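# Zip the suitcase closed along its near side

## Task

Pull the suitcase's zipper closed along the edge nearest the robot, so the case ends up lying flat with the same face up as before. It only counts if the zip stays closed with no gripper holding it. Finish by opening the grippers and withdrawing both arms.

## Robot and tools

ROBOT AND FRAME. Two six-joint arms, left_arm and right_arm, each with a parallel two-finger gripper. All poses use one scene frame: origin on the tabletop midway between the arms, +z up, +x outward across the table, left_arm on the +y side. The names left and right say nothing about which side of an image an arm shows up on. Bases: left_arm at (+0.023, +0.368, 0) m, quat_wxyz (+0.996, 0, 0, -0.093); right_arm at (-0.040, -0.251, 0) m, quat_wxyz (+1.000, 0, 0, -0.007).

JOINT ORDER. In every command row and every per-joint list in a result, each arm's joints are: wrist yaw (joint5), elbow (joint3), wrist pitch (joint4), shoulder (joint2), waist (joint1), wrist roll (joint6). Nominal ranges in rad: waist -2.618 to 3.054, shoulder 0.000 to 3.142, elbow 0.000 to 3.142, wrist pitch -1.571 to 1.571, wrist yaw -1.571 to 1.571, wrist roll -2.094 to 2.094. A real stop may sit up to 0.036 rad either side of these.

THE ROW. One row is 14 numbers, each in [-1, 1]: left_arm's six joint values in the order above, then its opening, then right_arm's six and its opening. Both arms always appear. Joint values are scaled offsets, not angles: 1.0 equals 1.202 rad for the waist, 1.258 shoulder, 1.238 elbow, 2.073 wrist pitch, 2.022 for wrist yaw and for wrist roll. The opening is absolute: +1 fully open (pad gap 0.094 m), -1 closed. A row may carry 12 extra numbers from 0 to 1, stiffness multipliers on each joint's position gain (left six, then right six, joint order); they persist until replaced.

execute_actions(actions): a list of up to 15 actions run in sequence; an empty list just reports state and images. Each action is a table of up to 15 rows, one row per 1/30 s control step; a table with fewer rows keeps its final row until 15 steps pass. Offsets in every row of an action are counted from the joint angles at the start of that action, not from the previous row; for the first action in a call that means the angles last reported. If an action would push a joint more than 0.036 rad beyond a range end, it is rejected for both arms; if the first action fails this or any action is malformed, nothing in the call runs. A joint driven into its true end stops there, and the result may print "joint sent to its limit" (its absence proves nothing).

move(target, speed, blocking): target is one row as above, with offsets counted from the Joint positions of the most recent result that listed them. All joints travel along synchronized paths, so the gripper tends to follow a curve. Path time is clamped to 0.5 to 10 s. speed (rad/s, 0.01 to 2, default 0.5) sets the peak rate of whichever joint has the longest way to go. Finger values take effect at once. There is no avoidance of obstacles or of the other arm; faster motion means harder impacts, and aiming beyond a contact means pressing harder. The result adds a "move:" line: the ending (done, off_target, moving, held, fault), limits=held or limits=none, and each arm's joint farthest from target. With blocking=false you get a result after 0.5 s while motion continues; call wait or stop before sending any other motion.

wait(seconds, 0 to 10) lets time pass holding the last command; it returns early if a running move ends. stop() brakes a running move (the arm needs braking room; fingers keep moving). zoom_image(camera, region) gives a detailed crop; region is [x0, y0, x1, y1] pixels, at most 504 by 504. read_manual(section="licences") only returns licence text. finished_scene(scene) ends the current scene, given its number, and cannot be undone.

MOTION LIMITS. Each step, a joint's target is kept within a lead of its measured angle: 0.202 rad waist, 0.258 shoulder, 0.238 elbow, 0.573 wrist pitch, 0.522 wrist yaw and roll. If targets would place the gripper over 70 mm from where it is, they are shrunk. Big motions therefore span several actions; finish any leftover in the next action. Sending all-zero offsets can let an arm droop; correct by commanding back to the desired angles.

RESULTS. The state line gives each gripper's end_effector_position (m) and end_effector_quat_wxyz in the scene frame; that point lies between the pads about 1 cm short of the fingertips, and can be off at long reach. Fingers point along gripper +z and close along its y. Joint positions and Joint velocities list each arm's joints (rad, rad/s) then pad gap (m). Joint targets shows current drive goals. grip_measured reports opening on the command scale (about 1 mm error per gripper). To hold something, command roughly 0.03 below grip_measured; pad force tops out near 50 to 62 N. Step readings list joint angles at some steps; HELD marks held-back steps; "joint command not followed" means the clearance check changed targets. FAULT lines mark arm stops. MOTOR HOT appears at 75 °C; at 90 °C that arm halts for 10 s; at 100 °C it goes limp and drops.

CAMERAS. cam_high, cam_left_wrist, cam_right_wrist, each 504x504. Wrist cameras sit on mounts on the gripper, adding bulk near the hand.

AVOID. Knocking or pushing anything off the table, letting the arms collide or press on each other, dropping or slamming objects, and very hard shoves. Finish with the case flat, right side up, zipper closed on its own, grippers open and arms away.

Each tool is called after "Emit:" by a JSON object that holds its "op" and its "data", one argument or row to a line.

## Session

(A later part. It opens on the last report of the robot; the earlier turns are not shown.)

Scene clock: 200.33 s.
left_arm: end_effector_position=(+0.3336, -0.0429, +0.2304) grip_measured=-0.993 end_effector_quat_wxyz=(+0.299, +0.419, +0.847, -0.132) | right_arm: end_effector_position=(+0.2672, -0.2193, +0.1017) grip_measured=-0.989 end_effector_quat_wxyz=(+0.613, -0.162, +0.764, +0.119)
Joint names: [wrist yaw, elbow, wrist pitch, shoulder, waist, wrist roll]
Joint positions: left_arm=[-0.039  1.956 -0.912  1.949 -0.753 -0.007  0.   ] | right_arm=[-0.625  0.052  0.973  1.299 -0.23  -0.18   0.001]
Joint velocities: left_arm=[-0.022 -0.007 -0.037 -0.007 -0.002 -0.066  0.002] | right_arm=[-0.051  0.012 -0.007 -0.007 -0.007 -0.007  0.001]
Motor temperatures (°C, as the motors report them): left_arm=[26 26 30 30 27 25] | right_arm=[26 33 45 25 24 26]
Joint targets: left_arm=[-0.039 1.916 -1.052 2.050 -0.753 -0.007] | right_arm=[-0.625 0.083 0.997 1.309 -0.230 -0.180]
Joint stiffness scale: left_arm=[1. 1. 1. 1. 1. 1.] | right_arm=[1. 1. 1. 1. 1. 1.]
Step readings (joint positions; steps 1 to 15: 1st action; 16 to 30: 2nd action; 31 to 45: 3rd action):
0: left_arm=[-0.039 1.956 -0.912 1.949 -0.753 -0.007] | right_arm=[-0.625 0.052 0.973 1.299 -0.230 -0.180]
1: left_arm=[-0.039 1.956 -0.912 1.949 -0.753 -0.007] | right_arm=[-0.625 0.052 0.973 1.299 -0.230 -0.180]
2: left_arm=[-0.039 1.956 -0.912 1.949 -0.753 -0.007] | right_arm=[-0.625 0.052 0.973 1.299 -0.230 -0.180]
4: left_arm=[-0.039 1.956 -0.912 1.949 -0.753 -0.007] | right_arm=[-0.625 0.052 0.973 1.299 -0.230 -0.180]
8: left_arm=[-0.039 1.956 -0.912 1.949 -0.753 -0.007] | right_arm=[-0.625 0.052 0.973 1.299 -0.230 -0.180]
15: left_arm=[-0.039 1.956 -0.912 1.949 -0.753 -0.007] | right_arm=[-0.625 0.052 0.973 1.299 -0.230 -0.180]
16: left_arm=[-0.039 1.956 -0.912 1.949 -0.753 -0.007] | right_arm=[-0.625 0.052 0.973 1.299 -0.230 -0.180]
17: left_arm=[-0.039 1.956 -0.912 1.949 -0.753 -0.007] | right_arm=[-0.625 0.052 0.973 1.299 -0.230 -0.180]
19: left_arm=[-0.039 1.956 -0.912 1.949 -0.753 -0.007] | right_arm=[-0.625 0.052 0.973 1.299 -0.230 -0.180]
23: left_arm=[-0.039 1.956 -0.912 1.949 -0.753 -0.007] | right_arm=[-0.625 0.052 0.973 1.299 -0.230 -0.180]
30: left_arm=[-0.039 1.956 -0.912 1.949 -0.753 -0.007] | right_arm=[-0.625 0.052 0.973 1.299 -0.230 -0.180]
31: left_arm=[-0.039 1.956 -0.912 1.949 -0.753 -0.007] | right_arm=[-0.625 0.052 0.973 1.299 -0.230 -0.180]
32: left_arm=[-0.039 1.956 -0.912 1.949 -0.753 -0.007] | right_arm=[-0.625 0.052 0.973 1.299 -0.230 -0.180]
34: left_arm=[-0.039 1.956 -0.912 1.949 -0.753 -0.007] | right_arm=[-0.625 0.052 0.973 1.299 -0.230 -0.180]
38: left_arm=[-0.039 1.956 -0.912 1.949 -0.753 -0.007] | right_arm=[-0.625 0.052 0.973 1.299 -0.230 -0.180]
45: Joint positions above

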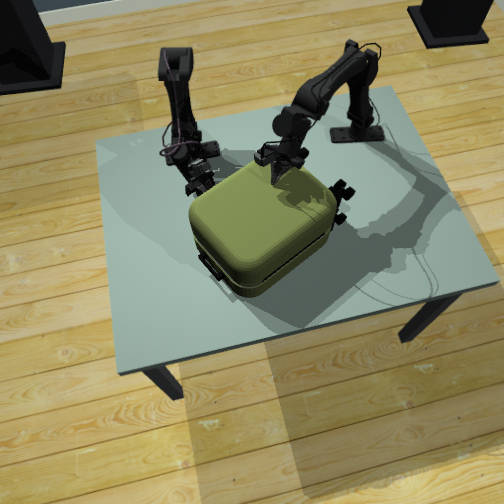

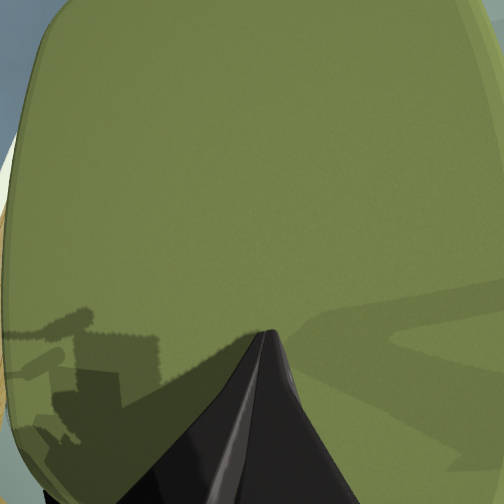

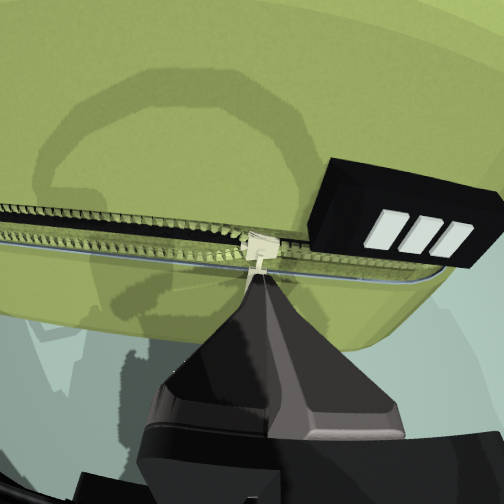

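Emit:
{"op": "execute_actions", "data": {
  "actions": [
    [[0,-0.034,-0.07,0.083,0,0,-1,-0.012,0.025,0.028,0.008,0,0,-0.8]],
    [[0,-0.034,-0.07,0.083,0,0,-1,0,0.04,0.02,0.02,0.01,0,-0.8]],
    [[0,-0.034,-0.07,0.083,0,0,-1,0,0.03,0.012,0.008,0,0,-0.8]]
  ]
}}

Emit:
{"op": "zoom_image", "data": {
  "camera": "cam_right_wrist",
  "region": [190,190,330,330]
}}

Scene clock: 210.17 s.
left_arm: end_effector_position=(+0.3336, -0.0429, +0.2304) grip_measured=-0.993 end_effector_quat_wxyz=(+0.299, +0.419, +0.847, -0.132) | right_arm: end_effector_position=(+0.2711, -0.2190, +0.1092) grip_measured=-0.803 end_effector_quat_wxyz=(+0.624, -0.168, +0.754, +0.117)
Joint names: [wrist yaw, elbow, wrist pitch, shoulder, waist, wrist roll]
Joint positions: left_arm=[-0.039  1.956 -0.912  1.949 -0.753 -0.007  0.   ] | right_arm=[-0.634  0.064  1.002  1.309 -0.23  -0.18   0.009]
Joint velocities: left_arm=[-0.022  0.002 -0.007 -0.002 -0.012 -0.066 -0.001] | right_arm=[-0.007 -0.017  0.051 -0.012  0.007 -0.022  0.001]
Motor temperatures (°C, as the motors report them): left_arm=[26 26 29 30 27 25] | right_arm=[26 33 45 25 24 26]
Joint targets: left_arm=[-0.039 1.916 -1.052 2.050 -0.753 -0.007] | right_arm=[-0.634 0.101 1.027 1.319 -0.230 -0.180]
Joint stiffness scale: left_arm=[1. 1. 1. 1. 1. 1.] | right_arm=[1. 1. 1. 1. 1. 1.]
Step readings (joint positions; steps 1 to 15: 1st action; 16 to 30: 2nd action; 31 to 45: 3rd action):
0: left_arm=[-0.039 1.956 -0.912 1.949 -0.753 -0.007] | right_arm=[-0.625 0.052 0.973 1.299 -0.230 -0.180]
1: left_arm=[-0.039 1.956 -0.912 1.949 -0.753 -0.007] | right_arm=[-0.626 0.052 0.975 1.299 -0.230 -0.180]
2: left_arm=[-0.039 1.956 -0.912 1.949 -0.753 -0.007] | right_arm=[-0.628 0.052 0.979 1.299 -0.230 -0.180]
4: left_arm=[-0.039 1.956 -0.912 1.949 -0.753 -0.007] | right_arm=[-0.631 0.052 0.988 1.299 -0.230 -0.180]
8: left_arm=[-0.039 1.956 -0.912 1.949 -0.753 -0.007] | right_arm=[-0.633 0.052 0.996 1.299 -0.230 -0.180]
15: left_arm=[-0.039 1.956 -0.912 1.949 -0.753 -0.007] | right_arm=[-0.634 0.052 0.999 1.299 -0.230 -0.180]
16: left_arm=[-0.039 1.956 -0.912 1.949 -0.753 -0.007] | right_arm=[-0.634 0.054 1.000 1.300 -0.230 -0.180]
17: left_arm=[-0.039 1.956 -0.912 1.949 -0.753 -0.007] | right_arm=[-0.634 0.058 1.000 1.303 -0.230 -0.180]
19: left_arm=[-0.039 1.956 -0.912 1.949 -0.753 -0.007] | right_arm=[-0.634 0.064 1.002 1.309 -0.230 -0.180]
23: left_arm=[-0.039 1.956 -0.912 1.949 -0.753 -0.007] | right_arm=[-0.634 0.064 1.002 1.309 -0.230 -0.180]
30: left_arm=[-0.039 1.956 -0.912 1.949 -0.753 -0.007] | right_arm=[-0.634 0.064 1.002 1.309 -0.230 -0.180]
31: left_arm=[-0.039 1.956 -0.912 1.949 -0.753 -0.007] | right_arm=[-0.634 0.064 1.002 1.309 -0.230 -0.180]
32: left_arm=[-0.039 1.956 -0.912 1.949 -0.753 -0.007] | right_arm=[-0.634 0.064 1.002 1.309 -0.230 -0.180]
34: left_arm=[-0.039 1.956 -0.912 1.949 -0.753 -0.007] | right_arm=[-0.634 0.064 1.002 1.309 -0.230 -0.180]
38: left_arm=[-0.039 1.956 -0.912 1.949 -0.753 -0.007] | right_arm=[-0.634 0.064 1.002 1.309 -0.230 -0.180]
45: Joint positions above

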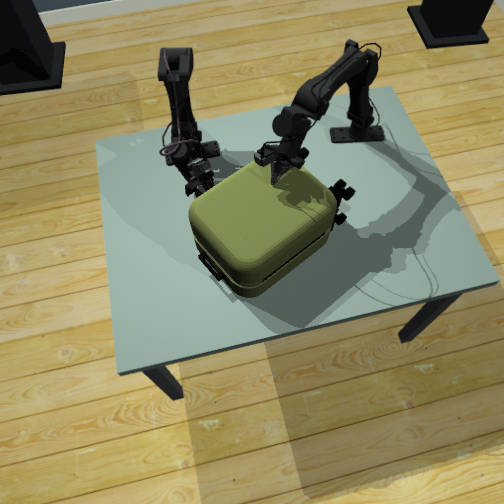

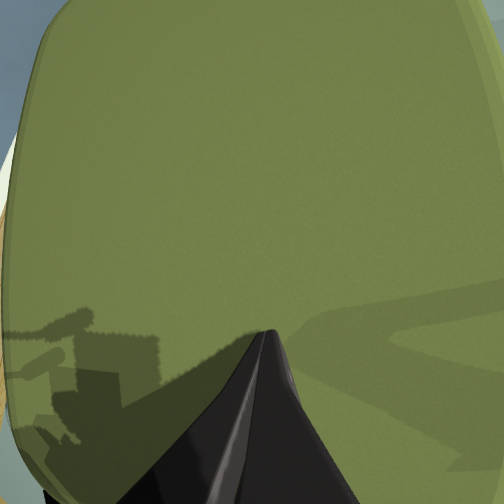

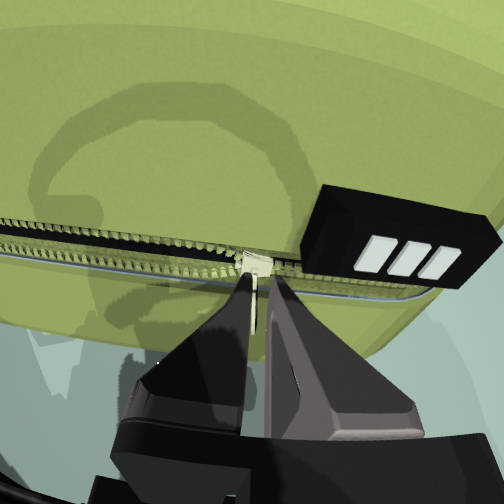

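Region (190, 190, 330, 330) of cam_right_wrist's 504x504 image, scaled by 3.600, with more detail than that image has.

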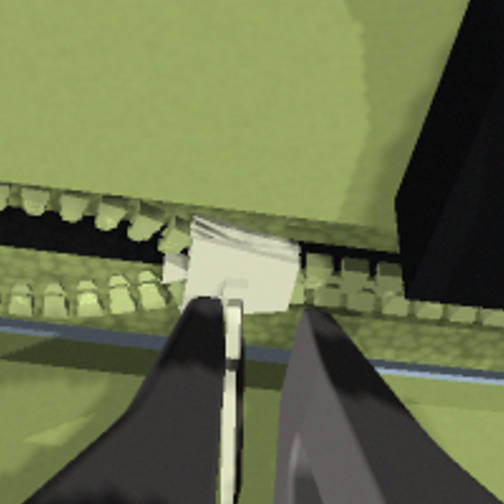

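Emit:
{"op": "execute_actions", "data": {
  "actions": [
    [[0,-0.034,-0.07,0.083,0,0,-1,-0.014,0.025,0.004,0.008,0,0,-0.68]],
    [[0,-0.034,-0.07,0.083,0,0,-1,0,0.025,0.012,0.008,0,0,-0.68]]
  ]
}}

Emit:
{"op": "zoom_image", "data": {
  "camera": "cam_right_wrist",
  "region": [190,220,330,360]
}}

Scene clock: 215.93 s.
left_arm: end_effector_position=(+0.3336, -0.0429, +0.2304) grip_measured=-0.993 end_effector_quat_wxyz=(+0.299, +0.419, +0.847, -0.132) | right_arm: end_effector_position=(+0.2712, -0.2196, +0.1091) grip_measured=-0.683 end_effector_quat_wxyz=(+0.624, -0.167, +0.754, +0.116)
Joint names: [wrist yaw, elbow, wrist pitch, shoulder, waist, wrist roll]
Joint positions: left_arm=[-0.039  1.956 -0.912  1.949 -0.753 -0.007  0.   ] | right_arm=[-0.633  0.064  1.002  1.309 -0.232 -0.18   0.015]
Joint velocities: left_arm=[ 0.037 -0.007  0.051 -0.022 -0.012 -0.081  0.   ] | right_arm=[-0.007 -0.002 -0.051 -0.007 -0.007 -0.022 -0.001]
Motor temperatures (°C, as the motors report them): left_arm=[26 26 29 30 27 25] | right_arm=[26 33 45 25 24 26]
Joint targets: left_arm=[-0.039 1.916 -1.052 2.050 -0.753 -0.007] | right_arm=[-0.634 0.095 1.026 1.319 -0.232 -0.180]
Joint stiffness scale: left_arm=[1. 1. 1. 1. 1. 1.] | right_arm=[1. 1. 1. 1. 1. 1.]
Step readings (joint positions; steps 1 to 15: 1st action; 16 to 30: 2nd action):
0: left_arm=[-0.039 1.956 -0.912 1.949 -0.753 -0.007] | right_arm=[-0.634 0.064 1.002 1.309 -0.230 -0.180]
1: left_arm=[-0.039 1.956 -0.912 1.949 -0.753 -0.007] | right_arm=[-0.634 0.064 1.002 1.309 -0.231 -0.180]
2: left_arm=[-0.039 1.956 -0.912 1.949 -0.753 -0.007] | right_arm=[-0.634 0.064 1.002 1.309 -0.232 -0.180]
4: left_arm=[-0.039 1.956 -0.912 1.949 -0.753 -0.007] | right_arm=[-0.634 0.064 1.002 1.309 -0.232 -0.180]
8: left_arm=[-0.039 1.956 -0.912 1.949 -0.753 -0.007] | right_arm=[-0.634 0.064 1.002 1.309 -0.232 -0.180]
15: left_arm=[-0.039 1.956 -0.912 1.949 -0.753 -0.007] | right_arm=[-0.634 0.064 1.002 1.309 -0.232 -0.180]
16: left_arm=[-0.039 1.956 -0.912 1.949 -0.753 -0.007] | right_arm=[-0.633 0.064 1.002 1.309 -0.232 -0.180]
17: left_arm=[-0.039 1.956 -0.912 1.949 -0.753 -0.007] | right_arm=[-0.633 0.064 1.002 1.309 -0.232 -0.180]
19: left_arm=[-0.039 1.956 -0.912 1.949 -0.753 -0.007] | right_arm=[-0.633 0.064 1.002 1.309 -0.232 -0.180]
23: left_arm=[-0.039 1.956 -0.912 1.949 -0.753 -0.007] | right_arm=[-0.633 0.064 1.002 1.309 -0.232 -0.180]
30: Joint positions above

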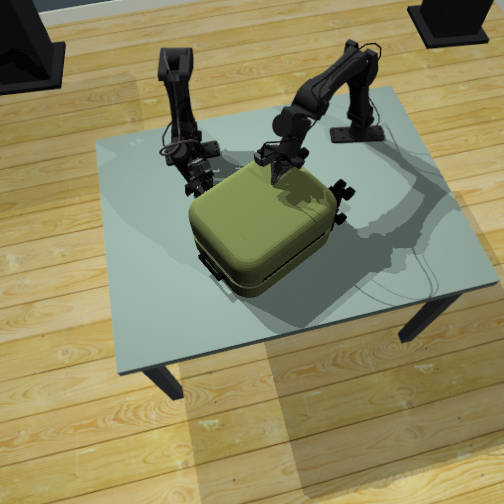

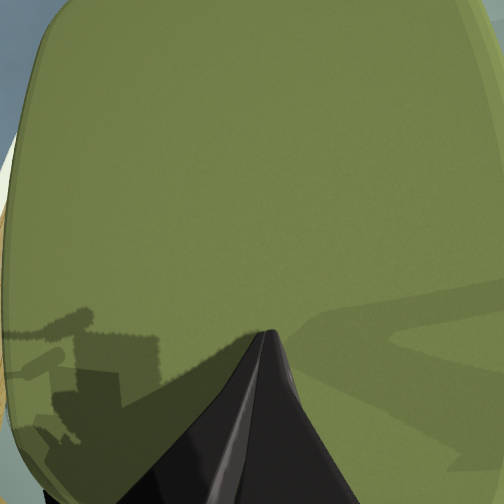

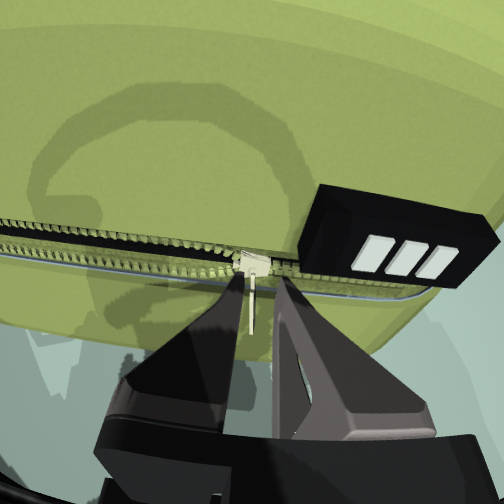

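Region (190, 220, 330, 360) of cam_right_wrist's 504x504 image, scaled by 3.600, with more detail than that image has.

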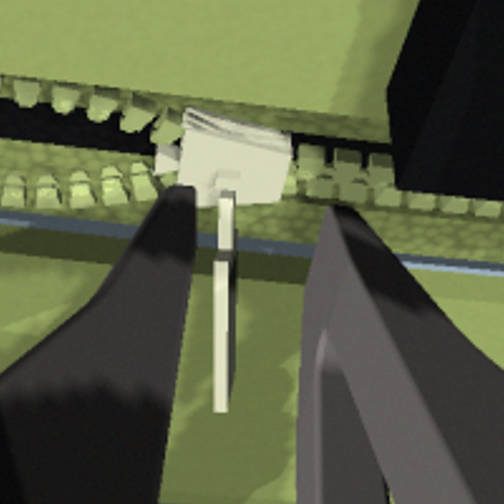

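Emit:
{"op": "execute_actions", "data": {
  "actions": [
    [[0,-0.034,-0.07,0.083,0,0,-1,0,-0.01,-0.012,0,0,0,-0.68]],
    [[0,-0.034,-0.07,0.083,0,0,-1,-0.006,0.01,0.012,0.008,0.022,0,-0.68]],
    [[0,-0.034,-0.07,0.083,0,0,-1,0,0.02,0.012,0.008,0,0,-0.85]],
    [[0,-0.034,-0.07,0.083,0,0,-1,0,0.02,0.012,0.008,0,0,-1]],
    [[0,-0.034,-0.07,0.083,0,0,-1,0,0.02,0.012,0.008,0,0,-1]]
  ]
}}

Emit:
{"op": "zoom_image", "data": {
  "camera": "cam_right_wrist",
  "region": [190,200,330,340]
}}

Scene clock: 224.70 s.
left_arm: end_effector_position=(+0.3337, -0.0429, +0.2304) grip_measured=-0.993 end_effector_quat_wxyz=(+0.299, +0.419, +0.847, -0.132) | right_arm: end_effector_position=(+0.2703, -0.2168, +0.1095) grip_measured=-0.980 end_effector_quat_wxyz=(+0.624, -0.172, +0.753, +0.122)
Joint names: [wrist yaw, elbow, wrist pitch, shoulder, waist, wrist roll]
Joint positions: left_arm=[-0.039  1.956 -0.912  1.949 -0.753 -0.007  0.   ] | right_arm=[-0.647  0.064  1.002  1.309 -0.23  -0.18   0.001]
Joint velocities: left_arm=[-0.037 -0.012 -0.007 -0.007  0.012  0.037 -0.   ] | right_arm=[ 0.007 -0.022 -0.081 -0.007 -0.007  0.007  0.   ]
Motor temperatures (°C, as the motors report them): left_arm=[26 26 29 30 27 25] | right_arm=[26 33 45 25 24 26]
Joint targets: left_arm=[-0.039 1.916 -1.052 2.050 -0.753 -0.007] | right_arm=[-0.646 0.089 1.026 1.319 -0.230 -0.180]
Joint stiffness scale: left_arm=[1. 1. 1. 1. 1. 1.] | right_arm=[1. 1. 1. 1. 1. 1.]
Step readings (joint positions; steps 1 to 15: 1st action; 16 to 30: 2nd action; 31 to 45: 3rd action; 46 to 60: 4th action; 61 to 75: 5th action):
0: left_arm=[-0.039 1.956 -0.912 1.949 -0.753 -0.007] | right_arm=[-0.633 0.064 1.002 1.309 -0.232 -0.180]
1: left_arm=[-0.039 1.956 -0.912 1.949 -0.753 -0.007] | right_arm=[-0.633 0.064 1.000 1.309 -0.232 -0.180]
2: left_arm=[-0.039 1.956 -0.912 1.949 -0.753 -0.007] | right_arm=[-0.633 0.064 1.000 1.309 -0.232 -0.180]
4: left_arm=[-0.039 1.956 -0.912 1.949 -0.753 -0.007] | right_arm=[-0.633 0.064 1.000 1.309 -0.232 -0.180]
8: left_arm=[-0.039 1.956 -0.912 1.949 -0.753 -0.007] | right_arm=[-0.633 0.064 1.000 1.309 -0.232 -0.180]
15: left_arm=[-0.039 1.956 -0.912 1.949 -0.753 -0.007] | right_arm=[-0.633 0.064 1.000 1.309 -0.232 -0.180]
16: left_arm=[-0.039 1.956 -0.912 1.949 -0.753 -0.007] | right_arm=[-0.632 0.064 1.002 1.309 -0.230 -0.180]
17: left_arm=[-0.039 1.956 -0.912 1.949 -0.753 -0.007] | right_arm=[-0.632 0.064 1.002 1.309 -0.230 -0.180]
19: left_arm=[-0.039 1.956 -0.912 1.949 -0.753 -0.007] | right_arm=[-0.631 0.064 1.002 1.309 -0.230 -0.180]
23: left_arm=[-0.039 1.956 -0.912 1.949 -0.753 -0.007] | right_arm=[-0.631 0.064 1.002 1.309 -0.230 -0.180]
30: left_arm=[-0.039 1.956 -0.912 1.949 -0.753 -0.007] | right_arm=[-0.631 0.064 1.002 1.309 -0.230 -0.180]
31: left_arm=[-0.039 1.956 -0.912 1.949 -0.753 -0.007] | right_arm=[-0.634 0.064 1.002 1.309 -0.230 -0.180]
32: left_arm=[-0.039 1.956 -0.912 1.949 -0.753 -0.007] | right_arm=[-0.636 0.064 1.002 1.309 -0.230 -0.180]
34: left_arm=[-0.039 1.956 -0.912 1.949 -0.753 -0.007] | right_arm=[-0.636 0.064 1.002 1.309 -0.230 -0.180]
38: left_arm=[-0.039 1.956 -0.912 1.949 -0.753 -0.007] | right_arm=[-0.636 0.064 1.002 1.309 -0.230 -0.180]
45: left_arm=[-0.039 1.956 -0.912 1.949 -0.753 -0.007] | right_arm=[-0.636 0.064 1.002 1.309 -0.230 -0.180]
46: left_arm=[-0.039 1.956 -0.912 1.949 -0.753 -0.007] | right_arm=[-0.637 0.064 1.002 1.309 -0.230 -0.180]
47: left_arm=[-0.039 1.956 -0.912 1.949 -0.753 -0.007] | right_arm=[-0.644 0.064 1.002 1.309 -0.230 -0.180]
49: left_arm=[-0.039 1.956 -0.912 1.949 -0.753 -0.007] | right_arm=[-0.646 0.064 1.002 1.309 -0.230 -0.180]
53: left_arm=[-0.039 1.956 -0.912 1.949 -0.753 -0.007] | right_arm=[-0.646 0.064 1.002 1.309 -0.230 -0.180]
60: left_arm=[-0.039 1.956 -0.912 1.949 -0.753 -0.007] | right_arm=[-0.646 0.064 1.002 1.309 -0.230 -0.180]
61: left_arm=[-0.039 1.956 -0.912 1.949 -0.753 -0.007] | right_arm=[-0.647 0.064 1.002 1.309 -0.230 -0.180]
62: left_arm=[-0.039 1.956 -0.912 1.949 -0.753 -0.007] | right_arm=[-0.647 0.064 1.002 1.309 -0.230 -0.180]
64: left_arm=[-0.039 1.956 -0.912 1.949 -0.753 -0.007] | right_arm=[-0.647 0.064 1.002 1.309 -0.230 -0.180]
68: left_arm=[-0.039 1.956 -0.912 1.949 -0.753 -0.007] | right_arm=[-0.647 0.064 1.002 1.309 -0.230 -0.180]
75: Joint positions above

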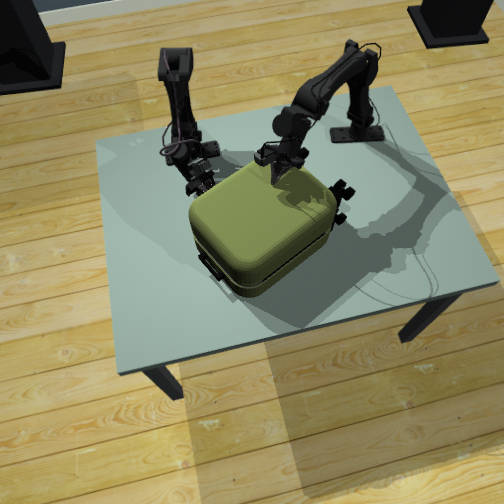

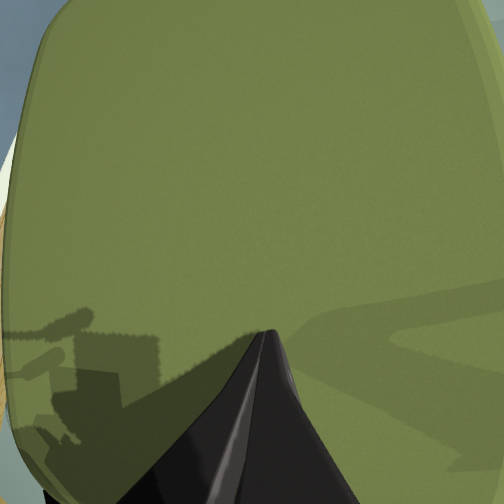

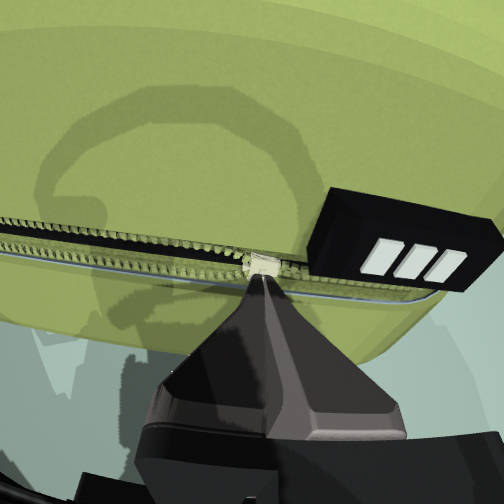

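Region (190, 200, 330, 340) of cam_right_wrist's 504x504 image, scaled by 3.600, with more detail than that image has.

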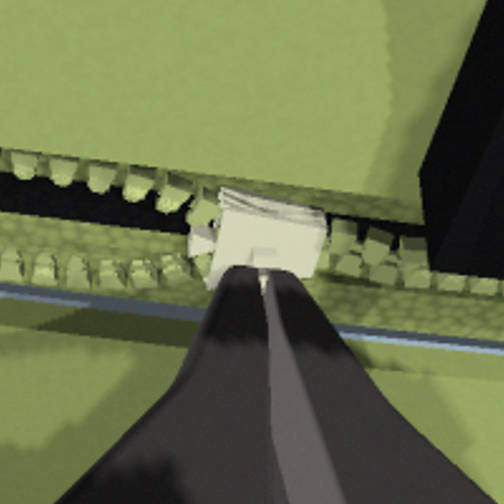

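Emit:
{"op": "execute_actions", "data": {
  "actions": [
    [[0,-0.04,-0.08,0.1,0,0,-1,-0.04,-0.008,0.008,-0.03,0.05,0,-1]],
    [[0,-0.04,-0.08,0.1,0,0,-1,-0.07,0,0.012,0,0.085,0,-1]],
    [[0,-0.04,-0.08,0.1,0,0,-1,-0.07,0,0.012,0,0.095,0,-1]],
    [[0,-0.04,-0.08,0.1,0,0,-1,-0.07,0,0.012,0,0.095,0,-1]]
  ]
}}

Scene clock: 237.60 s.
left_arm: end_effector_position=(+0.3510, -0.0290, +0.2305) grip_measured=-0.993 end_effector_quat_wxyz=(+0.319, +0.400, +0.855, -0.089) | right_arm: end_effector_position=(+0.2655, -0.1682, +0.1100) grip_measured=-0.980 end_effector_quat_wxyz=(+0.618, -0.221, +0.741, +0.144)
Joint names: [wrist yaw, elbow, wrist pitch, shoulder, waist, wrist roll]
Joint positions: left_arm=[-0.136  1.956 -0.912  1.951 -0.743 -0.007  0.   ] | right_arm=[-0.535  0.06   1.013  1.301 -0.015 -0.179  0.001]
Joint velocities: left_arm=[-0.007 -0.012 -0.095 -0.007  0.017  0.007 -0.   ] | right_arm=[-0.007 -0.002 -0.081  0.002 -0.002 -0.007  0.   ]
Motor temperatures (°C, as the motors report them): left_arm=[26 26 29 30 27 25] | right_arm=[26 33 45 25 24 26]
Joint targets: left_arm=[-0.107 1.916 -1.047 2.053 -0.745 -0.007] | right_arm=[-0.700 0.060 1.035 1.301 0.027 -0.180]
Joint stiffness scale: left_arm=[1. 1. 1. 1. 1. 1.] | right_arm=[1. 1. 1. 1. 1. 1.]
Step readings (joint positions; steps 1 to 15: 1st action; 16 to 30: 2nd action; 31 to 45: 3rd action; 46 to 60: 4th action):
0: left_arm=[-0.039 1.956 -0.912 1.949 -0.753 -0.007] | right_arm=[-0.647 0.064 1.002 1.309 -0.230 -0.180]
1: left_arm=[-0.039 1.956 -0.912 1.949 -0.753 -0.007] | right_arm=[-0.648 0.064 1.002 1.309 -0.222 -0.180]
2: left_arm=[-0.040 1.956 -0.912 1.949 -0.753 -0.007] | right_arm=[-0.639 0.063 1.002 1.306 -0.217 -0.180]
4: left_arm=[-0.041 1.956 -0.912 1.949 -0.753 -0.007] | right_arm=[-0.629 0.061 1.002 1.303 -0.212 -0.180]
8: left_arm=[-0.041 1.956 -0.912 1.949 -0.753 -0.007] | right_arm=[-0.624 0.060 1.002 1.301 -0.209 -0.180]
15: left_arm=[-0.041 1.956 -0.912 1.949 -0.753 -0.007] | right_arm=[-0.623 0.060 1.002 1.301 -0.209 -0.180]
16: left_arm=[-0.042 1.956 -0.912 1.949 -0.753 -0.007] | right_arm=[-0.615 0.060 1.003 1.301 -0.198 -0.180]
17: left_arm=[-0.048 1.956 -0.912 1.949 -0.752 -0.007] | right_arm=[-0.602 0.060 1.004 1.301 -0.187 -0.180]
19: left_arm=[-0.057 1.956 -0.912 1.949 -0.751 -0.007] | right_arm=[-0.593 0.060 1.005 1.301 -0.168 -0.180]
23: left_arm=[-0.066 1.956 -0.912 1.949 -0.750 -0.007] | right_arm=[-0.592 0.060 1.005 1.301 -0.156 -0.180]
30: left_arm=[-0.067 1.956 -0.912 1.949 -0.750 -0.007] | right_arm=[-0.592 0.060 1.005 1.301 -0.156 -0.180]
31: left_arm=[-0.069 1.956 -0.912 1.949 -0.750 -0.007] | right_arm=[-0.579 0.060 1.007 1.301 -0.144 -0.180]
32: left_arm=[-0.076 1.956 -0.912 1.949 -0.750 -0.007] | right_arm=[-0.563 0.060 1.009 1.301 -0.129 -0.180]
34: left_arm=[-0.087 1.956 -0.912 1.950 -0.747 -0.007] | right_arm=[-0.554 0.060 1.010 1.301 -0.106 -0.180]
38: left_arm=[-0.100 1.956 -0.912 1.950 -0.746 -0.007] | right_arm=[-0.558 0.060 1.010 1.301 -0.088 -0.180]
45: left_arm=[-0.101 1.956 -0.912 1.950 -0.746 -0.007] | right_arm=[-0.558 0.060 1.010 1.301 -0.087 -0.180]
46: left_arm=[-0.103 1.956 -0.912 1.950 -0.746 -0.007] | right_arm=[-0.546 0.060 1.011 1.301 -0.075 -0.179]
47: left_arm=[-0.110 1.956 -0.912 1.950 -0.746 -0.007] | right_arm=[-0.530 0.060 1.013 1.301 -0.060 -0.179]
49: left_arm=[-0.122 1.956 -0.912 1.950 -0.744 -0.007] | right_arm=[-0.526 0.060 1.013 1.301 -0.033 -0.179]
53: left_arm=[-0.135 1.956 -0.912 1.951 -0.743 -0.007] | right_arm=[-0.534 0.060 1.013 1.301 -0.016 -0.179]
60: Joint positions above

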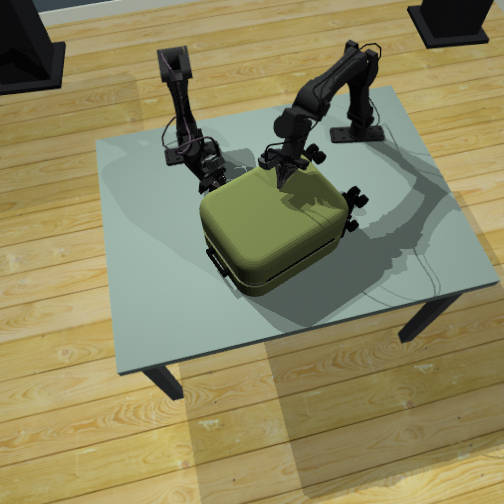

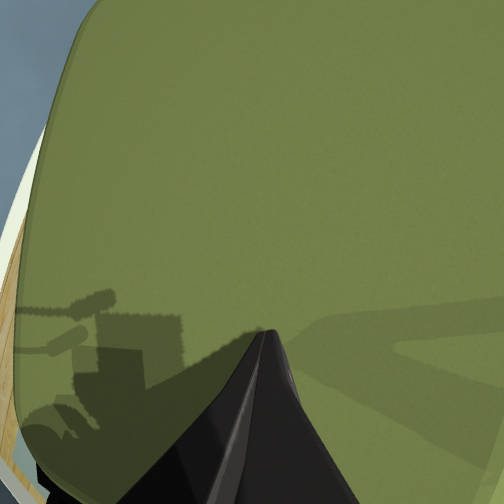

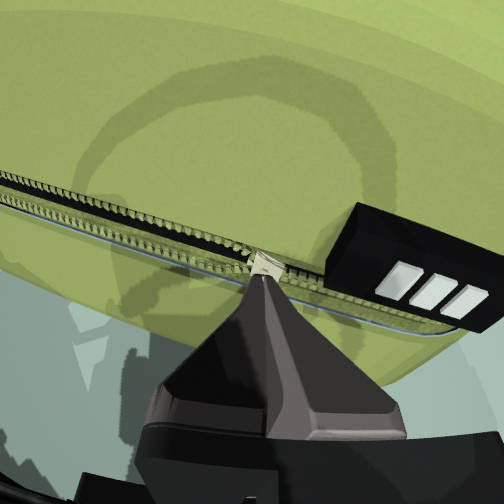

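Emit:
{"op": "execute_actions", "data": {
  "actions": [
    [[0.05,-0.1,-0.12,0.17,-0.04,0,-1,-0.08,0,0.01,0,0.04,0,-1]],
    [[0.07,-0.1,-0.12,0.17,-0.05,0,-1,-0.08,0,0.01,0,0.08,0,-1]],
    [[0.07,-0.1,-0.12,0.17,-0.05,0,-1,-0.08,0,0.01,0,0.08,0,-1]],
    [[0.07,-0.1,-0.12,0.17,-0.05,0,-1,-0.08,0,0.01,0,0.08,0,-1]]
  ]
}}

Scene clock: 247.23 s.
left_arm: end_effector_position=(+0.3467, -0.0650, +0.2314) grip_measured=-0.994 end_effector_quat_wxyz=(+0.351, +0.410, +0.834, -0.114) | right_arm: end_effector_position=(+0.2435, -0.1133, +0.1098) grip_measured=-0.980 end_effector_quat_wxyz=(+0.600, -0.290, +0.716, +0.208)
Joint names: [wrist yaw, elbow, wrist pitch, shoulder, waist, wrist roll]
Joint positions: left_arm=[-0.14   1.956 -0.796  1.986 -0.791 -0.007  0.   ] | right_arm=[-0.562  0.06   1.009  1.301  0.157 -0.177  0.001]
Joint velocities: left_arm=[ 0.037 -0.002  0.11  -0.012 -0.017  0.022 -0.001] | right_arm=[ 0.007 -0.002  0.007  0.017  0.002 -0.081 -0.   ]
Motor temperatures (°C, as the motors report them): left_arm=[27 26 29 30 27 25] | right_arm=[28 33 46 25 24 26]
Joint targets: left_arm=[-0.082 1.905 -0.914 2.070 -0.809 -0.007] | right_arm=[-0.706 0.060 1.032 1.301 0.193 -0.178]
Joint stiffness scale: left_arm=[1. 1. 1. 1. 1. 1.] | right_arm=[1. 1. 1. 1. 1. 1.]
Step readings (joint positions; steps 1 to 15: 1st action; 16 to 30: 2nd action; 31 to 45: 3rd action; 46 to 60: 4th action):
0: left_arm=[-0.136 1.956 -0.912 1.951 -0.743 -0.007] | right_arm=[-0.535 0.060 1.013 1.301 -0.015 -0.179]
1: left_arm=[-0.137 1.956 -0.912 1.951 -0.744 -0.007] | right_arm=[-0.534 0.060 1.013 1.301 -0.014 -0.179]
2: left_arm=[-0.138 1.956 -0.910 1.951 -0.745 -0.007] | right_arm=[-0.534 0.060 1.013 1.301 -0.014 -0.179]
4: left_arm=[-0.139 1.956 -0.907 1.951 -0.746 -0.007] | right_arm=[-0.534 0.060 1.013 1.301 -0.014 -0.179]
8: left_arm=[-0.140 1.956 -0.902 1.954 -0.748 -0.007] | right_arm=[-0.534 0.060 1.013 1.301 -0.014 -0.179]
15: left_arm=[-0.141 1.956 -0.895 1.956 -0.749 -0.007] | right_arm=[-0.534 0.060 1.013 1.301 -0.014 -0.179]
16: left_arm=[-0.141 1.956 -0.893 1.956 -0.750 -0.007] | right_arm=[-0.527 0.060 1.013 1.301 -0.005 -0.178]
17: left_arm=[-0.141 1.956 -0.890 1.957 -0.751 -0.007] | right_arm=[-0.523 0.060 1.013 1.301 0.007 -0.178]
19: left_arm=[-0.141 1.956 -0.884 1.959 -0.753 -0.007] | right_arm=[-0.523 0.060 1.013 1.301 0.026 -0.178]
23: left_arm=[-0.141 1.956 -0.874 1.962 -0.757 -0.007] | right_arm=[-0.532 0.060 1.013 1.301 0.039 -0.178]
30: left_arm=[-0.141 1.956 -0.864 1.965 -0.761 -0.007] | right_arm=[-0.534 0.060 1.013 1.301 0.040 -0.178]
31: left_arm=[-0.141 1.956 -0.862 1.966 -0.762 -0.007] | right_arm=[-0.531 0.060 1.013 1.301 0.050 -0.178]
32: left_arm=[-0.141 1.956 -0.859 1.967 -0.762 -0.007] | right_arm=[-0.528 0.060 1.013 1.301 0.064 -0.178]
34: left_arm=[-0.141 1.956 -0.852 1.969 -0.765 -0.007] | right_arm=[-0.529 0.060 1.013 1.301 0.084 -0.178]
38: left_arm=[-0.141 1.956 -0.842 1.972 -0.771 -0.007] | right_arm=[-0.541 0.060 1.012 1.301 0.097 -0.178]
45: left_arm=[-0.141 1.956 -0.831 1.975 -0.774 -0.007] | right_arm=[-0.544 0.060 1.011 1.301 0.097 -0.178]
46: left_arm=[-0.141 1.956 -0.829 1.976 -0.775 -0.007] | right_arm=[-0.541 0.060 1.011 1.301 0.108 -0.177]
47: left_arm=[-0.141 1.956 -0.826 1.977 -0.776 -0.007] | right_arm=[-0.537 0.060 1.011 1.301 0.123 -0.177]
49: left_arm=[-0.141 1.956 -0.819 1.979 -0.780 -0.007] | right_arm=[-0.540 0.060 1.011 1.301 0.143 -0.177]
53: left_arm=[-0.140 1.956 -0.809 1.982 -0.787 -0.007] | right_arm=[-0.558 0.060 1.010 1.301 0.157 -0.177]
60: Joint positions above

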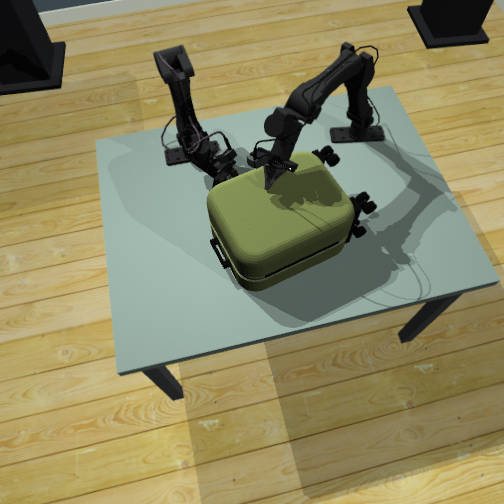

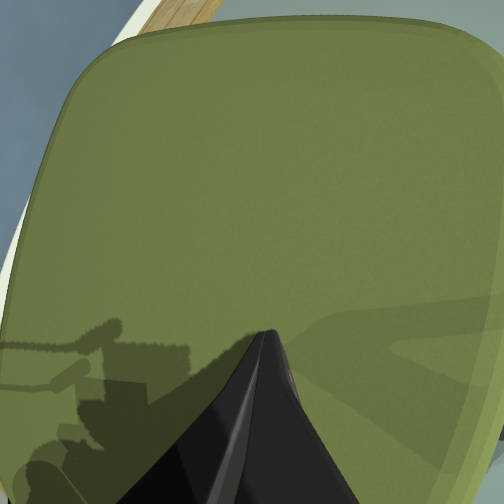

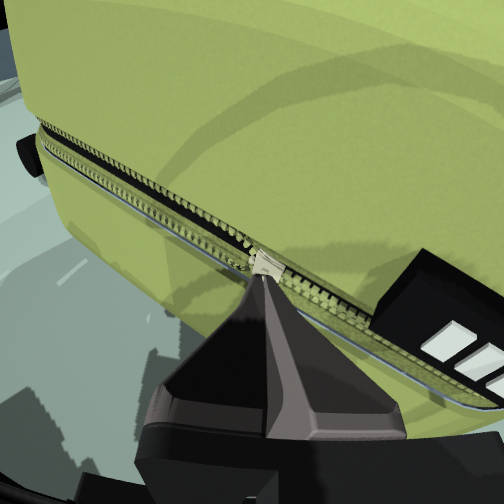

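Emit:
{"op": "move", "data": {
  "target": [0.07,-0.395,-0.065,-0.47,0.36,0,-1,-0.03,0,0.01,0,0,0,-1],
  "speed": 0.5
}}

Emit:
{"op": "move", "data": {
  "target": [0,0.01,0.008,0.09,0,0,-1,-0.03,0,0.01,0,0,0,-1],
  "speed": 0.3
}}

Scene clock: 259.97 s.
left_arm: end_effector_position=(+0.3489, +0.1726, +0.2614) grip_measured=-0.994 end_effector_quat_wxyz=(+0.327, +0.249, +0.907, -0.089) | right_arm: end_effector_position=(+0.2443, -0.1143, +0.1096) grip_measured=-0.980 end_effector_quat_wxyz=(+0.600, -0.288, +0.717, +0.205)
Joint names: [wrist yaw, elbow, wrist pitch, shoulder, waist, wrist roll]
Joint positions: left_arm=[-0.009  1.475 -0.934  1.421 -0.361 -0.007  0.   ] | right_arm=[-0.556  0.06   1.009  1.301  0.156 -0.177  0.001]
Joint velocities: left_arm=[ 0.022 -0.002  0.022 -0.002 -0.012 -0.051  0.001] | right_arm=[-0.007 -0.007  0.095  0.002  0.002 -0.037 -0.   ]
Motor temperatures (°C, as the motors report them): left_arm=[27 26 29 30 27 25] | right_arm=[28 32 46 25 24 26]
Joint targets: left_arm=[0.002 1.467 -0.931 1.395 -0.358 -0.007] | right_arm=[-0.623 0.060 1.030 1.301 0.157 -0.177]
Joint stiffness scale: left_arm=[1. 1. 1. 1. 1. 1.] | right_arm=[1. 1. 1. 1. 1. 1.]
move: off_target (left_arm, right_arm); limits=none; left_arm: farthest joint: the shoulder, 0.026 radians from its target (0.593 radians at the start); right_arm: farthest joint: the wrist yaw, 0.067 radians from its target (0.061 radians at the start)

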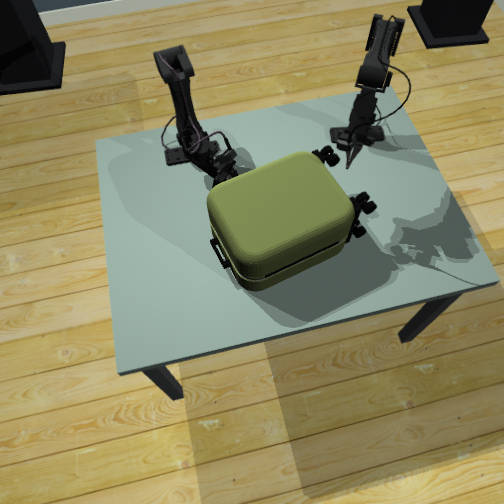

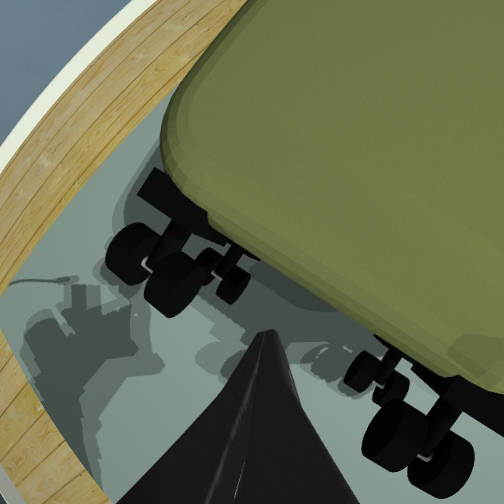

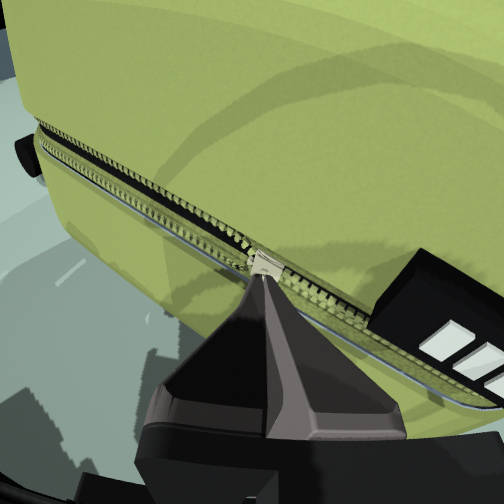

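Scene clock: 260.77 s.
left_arm: end_effector_position=(+0.3608, +0.1653, +0.2194) grip_measured=-0.994 end_effector_quat_wxyz=(+0.275, +0.254, +0.924, -0.074) | right_arm: end_effector_position=(+0.2443, -0.1144, +0.1096) grip_measured=-0.980 end_effector_quat_wxyz=(+0.600, -0.288, +0.717, +0.205)
Joint names: [wrist yaw, elbow, wrist pitch, shoulder, waist, wrist roll]
Joint positions: left_arm=[-0.009  1.475 -0.933  1.536 -0.361 -0.007  0.   ] | right_arm=[-0.555  0.06   1.009  1.301  0.156 -0.177  0.001]
Joint velocities: left_arm=[-0.051 -0.012 -0.007 -0.002  0.002 -0.037 -0.   ] | right_arm=[ 0.007 -0.012 -0.051  0.012 -0.012  0.022 -0.   ]
Motor temperatures (°C, as the motors report them): left_arm=[27 26 30 30 27 25] | right_arm=[28 32 46 25 24 26]
Joint targets: left_arm=[-0.009 1.488 -0.917 1.534 -0.361 -0.007] | right_arm=[-0.617 0.060 1.029 1.301 0.156 -0.177]
Joint stiffness scale: left_arm=[1. 1. 1. 1. 1. 1.] | right_arm=[1. 1. 1. 1. 1. 1.]
move: off_target (right_arm); limits=none; left_arm: farthest joint: the wrist pitch, 0.016 radians from its target (0.016 radians at the start); right_arm: farthest joint: the wrist yaw, 0.061 radians from its target (0.061 radians at the start)

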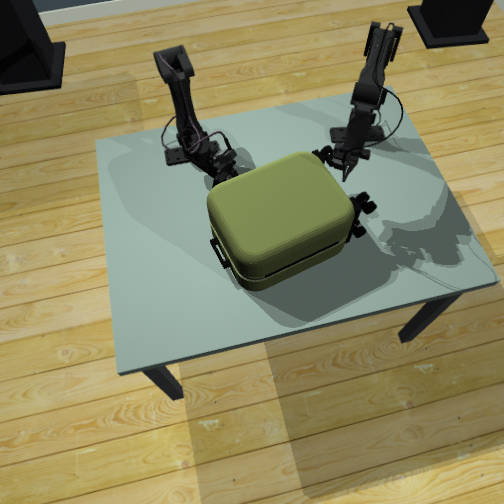

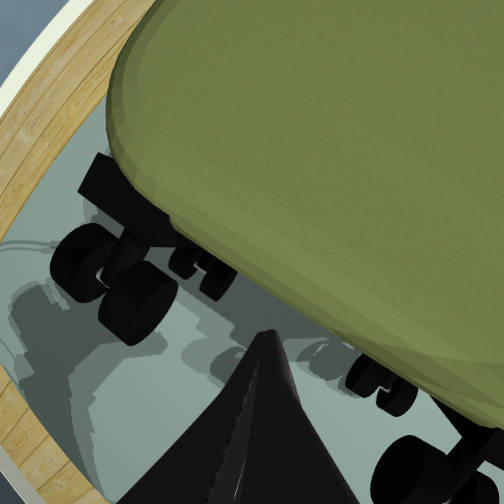

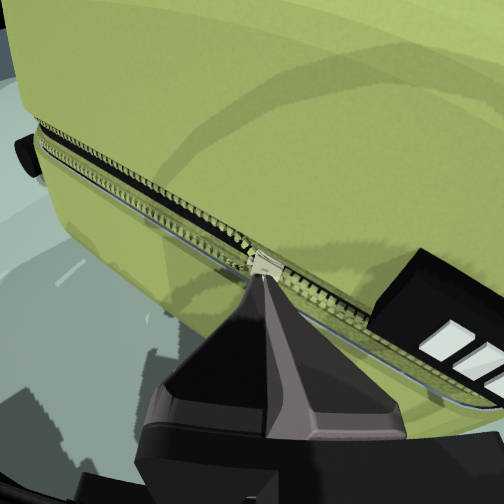

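Emit:
{"op": "move", "data": {
  "target": [0,0.01,0.008,0.1,0,0,-1,0.19,-0.005,-0.085,-0.135,0.182,0.06,-1],
  "speed": 0.25
}}

Emit:
{"op": "move", "data": {
  "target": [0,0.01,0.008,0,-0.06,0,-1,0.19,0.06,-0.07,-0.11,0.182,0.06,-1],
  "speed": 0.25
}}

Scene clock: 279.03 s.
left_arm: end_effector_position=(+0.3685, +0.1638, +0.1750) grip_measured=-0.994 end_effector_quat_wxyz=(+0.220, +0.257, +0.940, -0.051) | right_arm: end_effector_position=(+0.2461, -0.1113, +0.1107) grip_measured=-0.980 end_effector_quat_wxyz=(+0.597, -0.216, +0.756, +0.158)
Joint names: [wrist yaw, elbow, wrist pitch, shoulder, waist, wrist roll]
Joint positions: left_arm=[-0.023  1.475 -0.941  1.65  -0.361 -0.007  0.   ] | right_arm=[-0.181  0.06   0.854  1.156  0.364 -0.065  0.001]
Joint velocities: left_arm=[-0.022 -0.002  0.022 -0.002 -0.007 -0.051 -0.001] | right_arm=[-0.007  0.002  0.037  0.002 -0.012  0.051 -0.   ]
Motor temperatures (°C, as the motors report them): left_arm=[27 27 31 30 27 25] | right_arm=[27 32 45 25 24 26]
Joint targets: left_arm=[-0.009 1.488 -0.916 1.661 -0.361 -0.007] | right_arm=[-0.171 0.053 0.833 1.131 0.375 -0.056]
Joint stiffness scale: left_arm=[1. 1. 1. 1. 1. 1.] | right_arm=[1. 1. 1. 1. 1. 1.]
move: off_target (left_arm, right_arm); limits=none; left_arm: farthest joint: the wrist pitch, 0.024 radians from its target (0.017 radians at the start); right_arm: farthest joint: the shoulder, 0.025 radians from its target (0.170 radians at the start)

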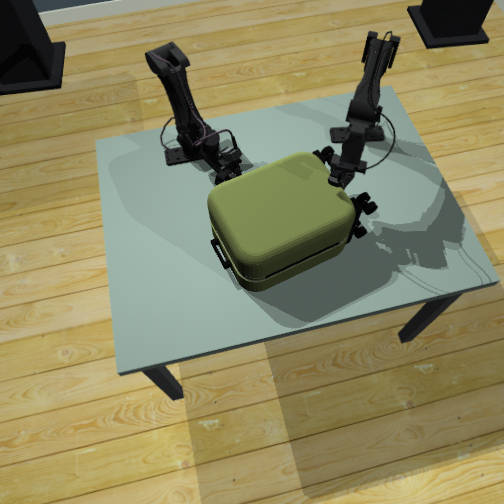

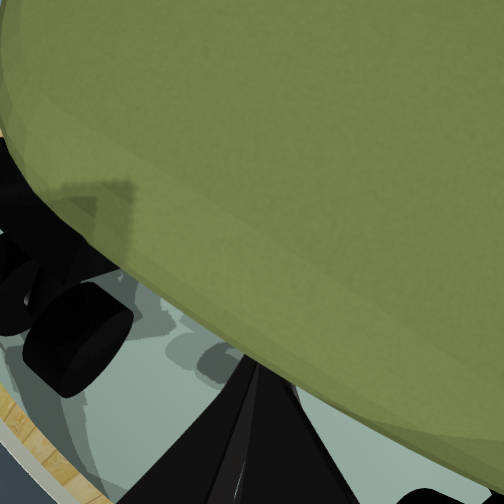

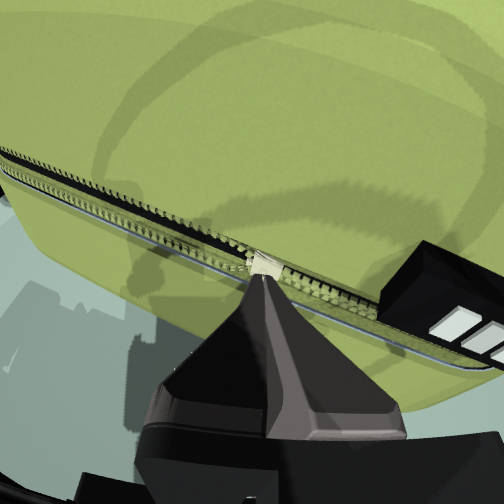

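Scene clock: 281.03 s.
left_arm: end_effector_position=(+0.3602, +0.1632, +0.1724) grip_measured=-0.994 end_effector_quat_wxyz=(+0.214, +0.271, +0.938, -0.020) | right_arm: end_effector_position=(+0.2428, -0.1109, +0.1125) grip_measured=-0.980 end_effector_quat_wxyz=(+0.591, -0.149, +0.785, +0.109)
Joint names: [wrist yaw, elbow, wrist pitch, shoulder, waist, wrist roll]
Joint positions: left_arm=[-0.089  1.475 -0.971  1.65  -0.403 -0.007  0.   ] | right_arm=[0.183 0.093 0.674 1.053 0.573 0.048 0.001]
Joint velocities: left_arm=[-0.081  0.002 -0.022 -0.027 -0.017 -0.066  0.001] | right_arm=[-0.007 -0.007 -0.037  0.012 -0.017 -0.022  0.001]
Motor temperatures (°C, as the motors report them): left_arm=[27 27 31 31 27 25] | right_arm=[27 32 45 25 24 26]
Joint targets: left_arm=[-0.023 1.488 -0.924 1.650 -0.433 -0.007] | right_arm=[0.203 0.134 0.708 1.018 0.583 0.057]
Joint stiffness scale: left_arm=[1. 1. 1. 1. 1. 1.] | right_arm=[1. 1. 1. 1. 1. 1.]
move: off_target (left_arm, right_arm); limits=none; left_arm: farthest joint: the wrist yaw, 0.066 radians from its target (0.000 radians at the start); right_arm: farthest joint: the elbow, 0.041 radians from its target (0.075 radians at the start)

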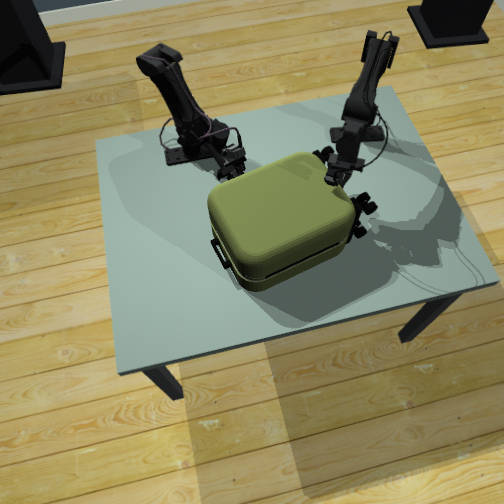

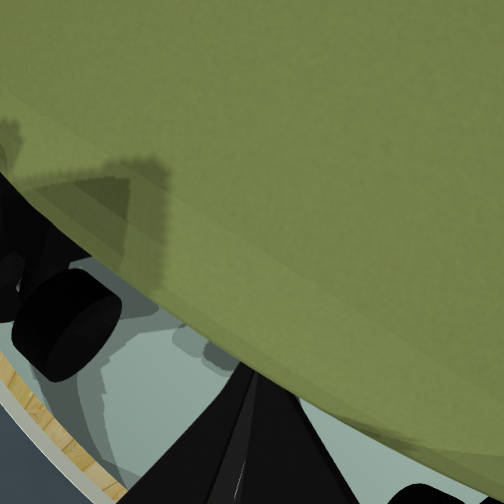

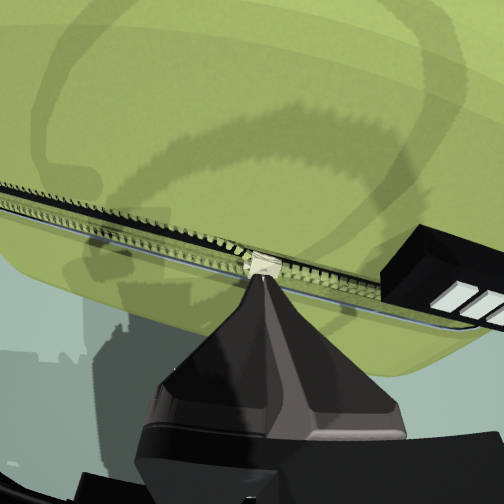

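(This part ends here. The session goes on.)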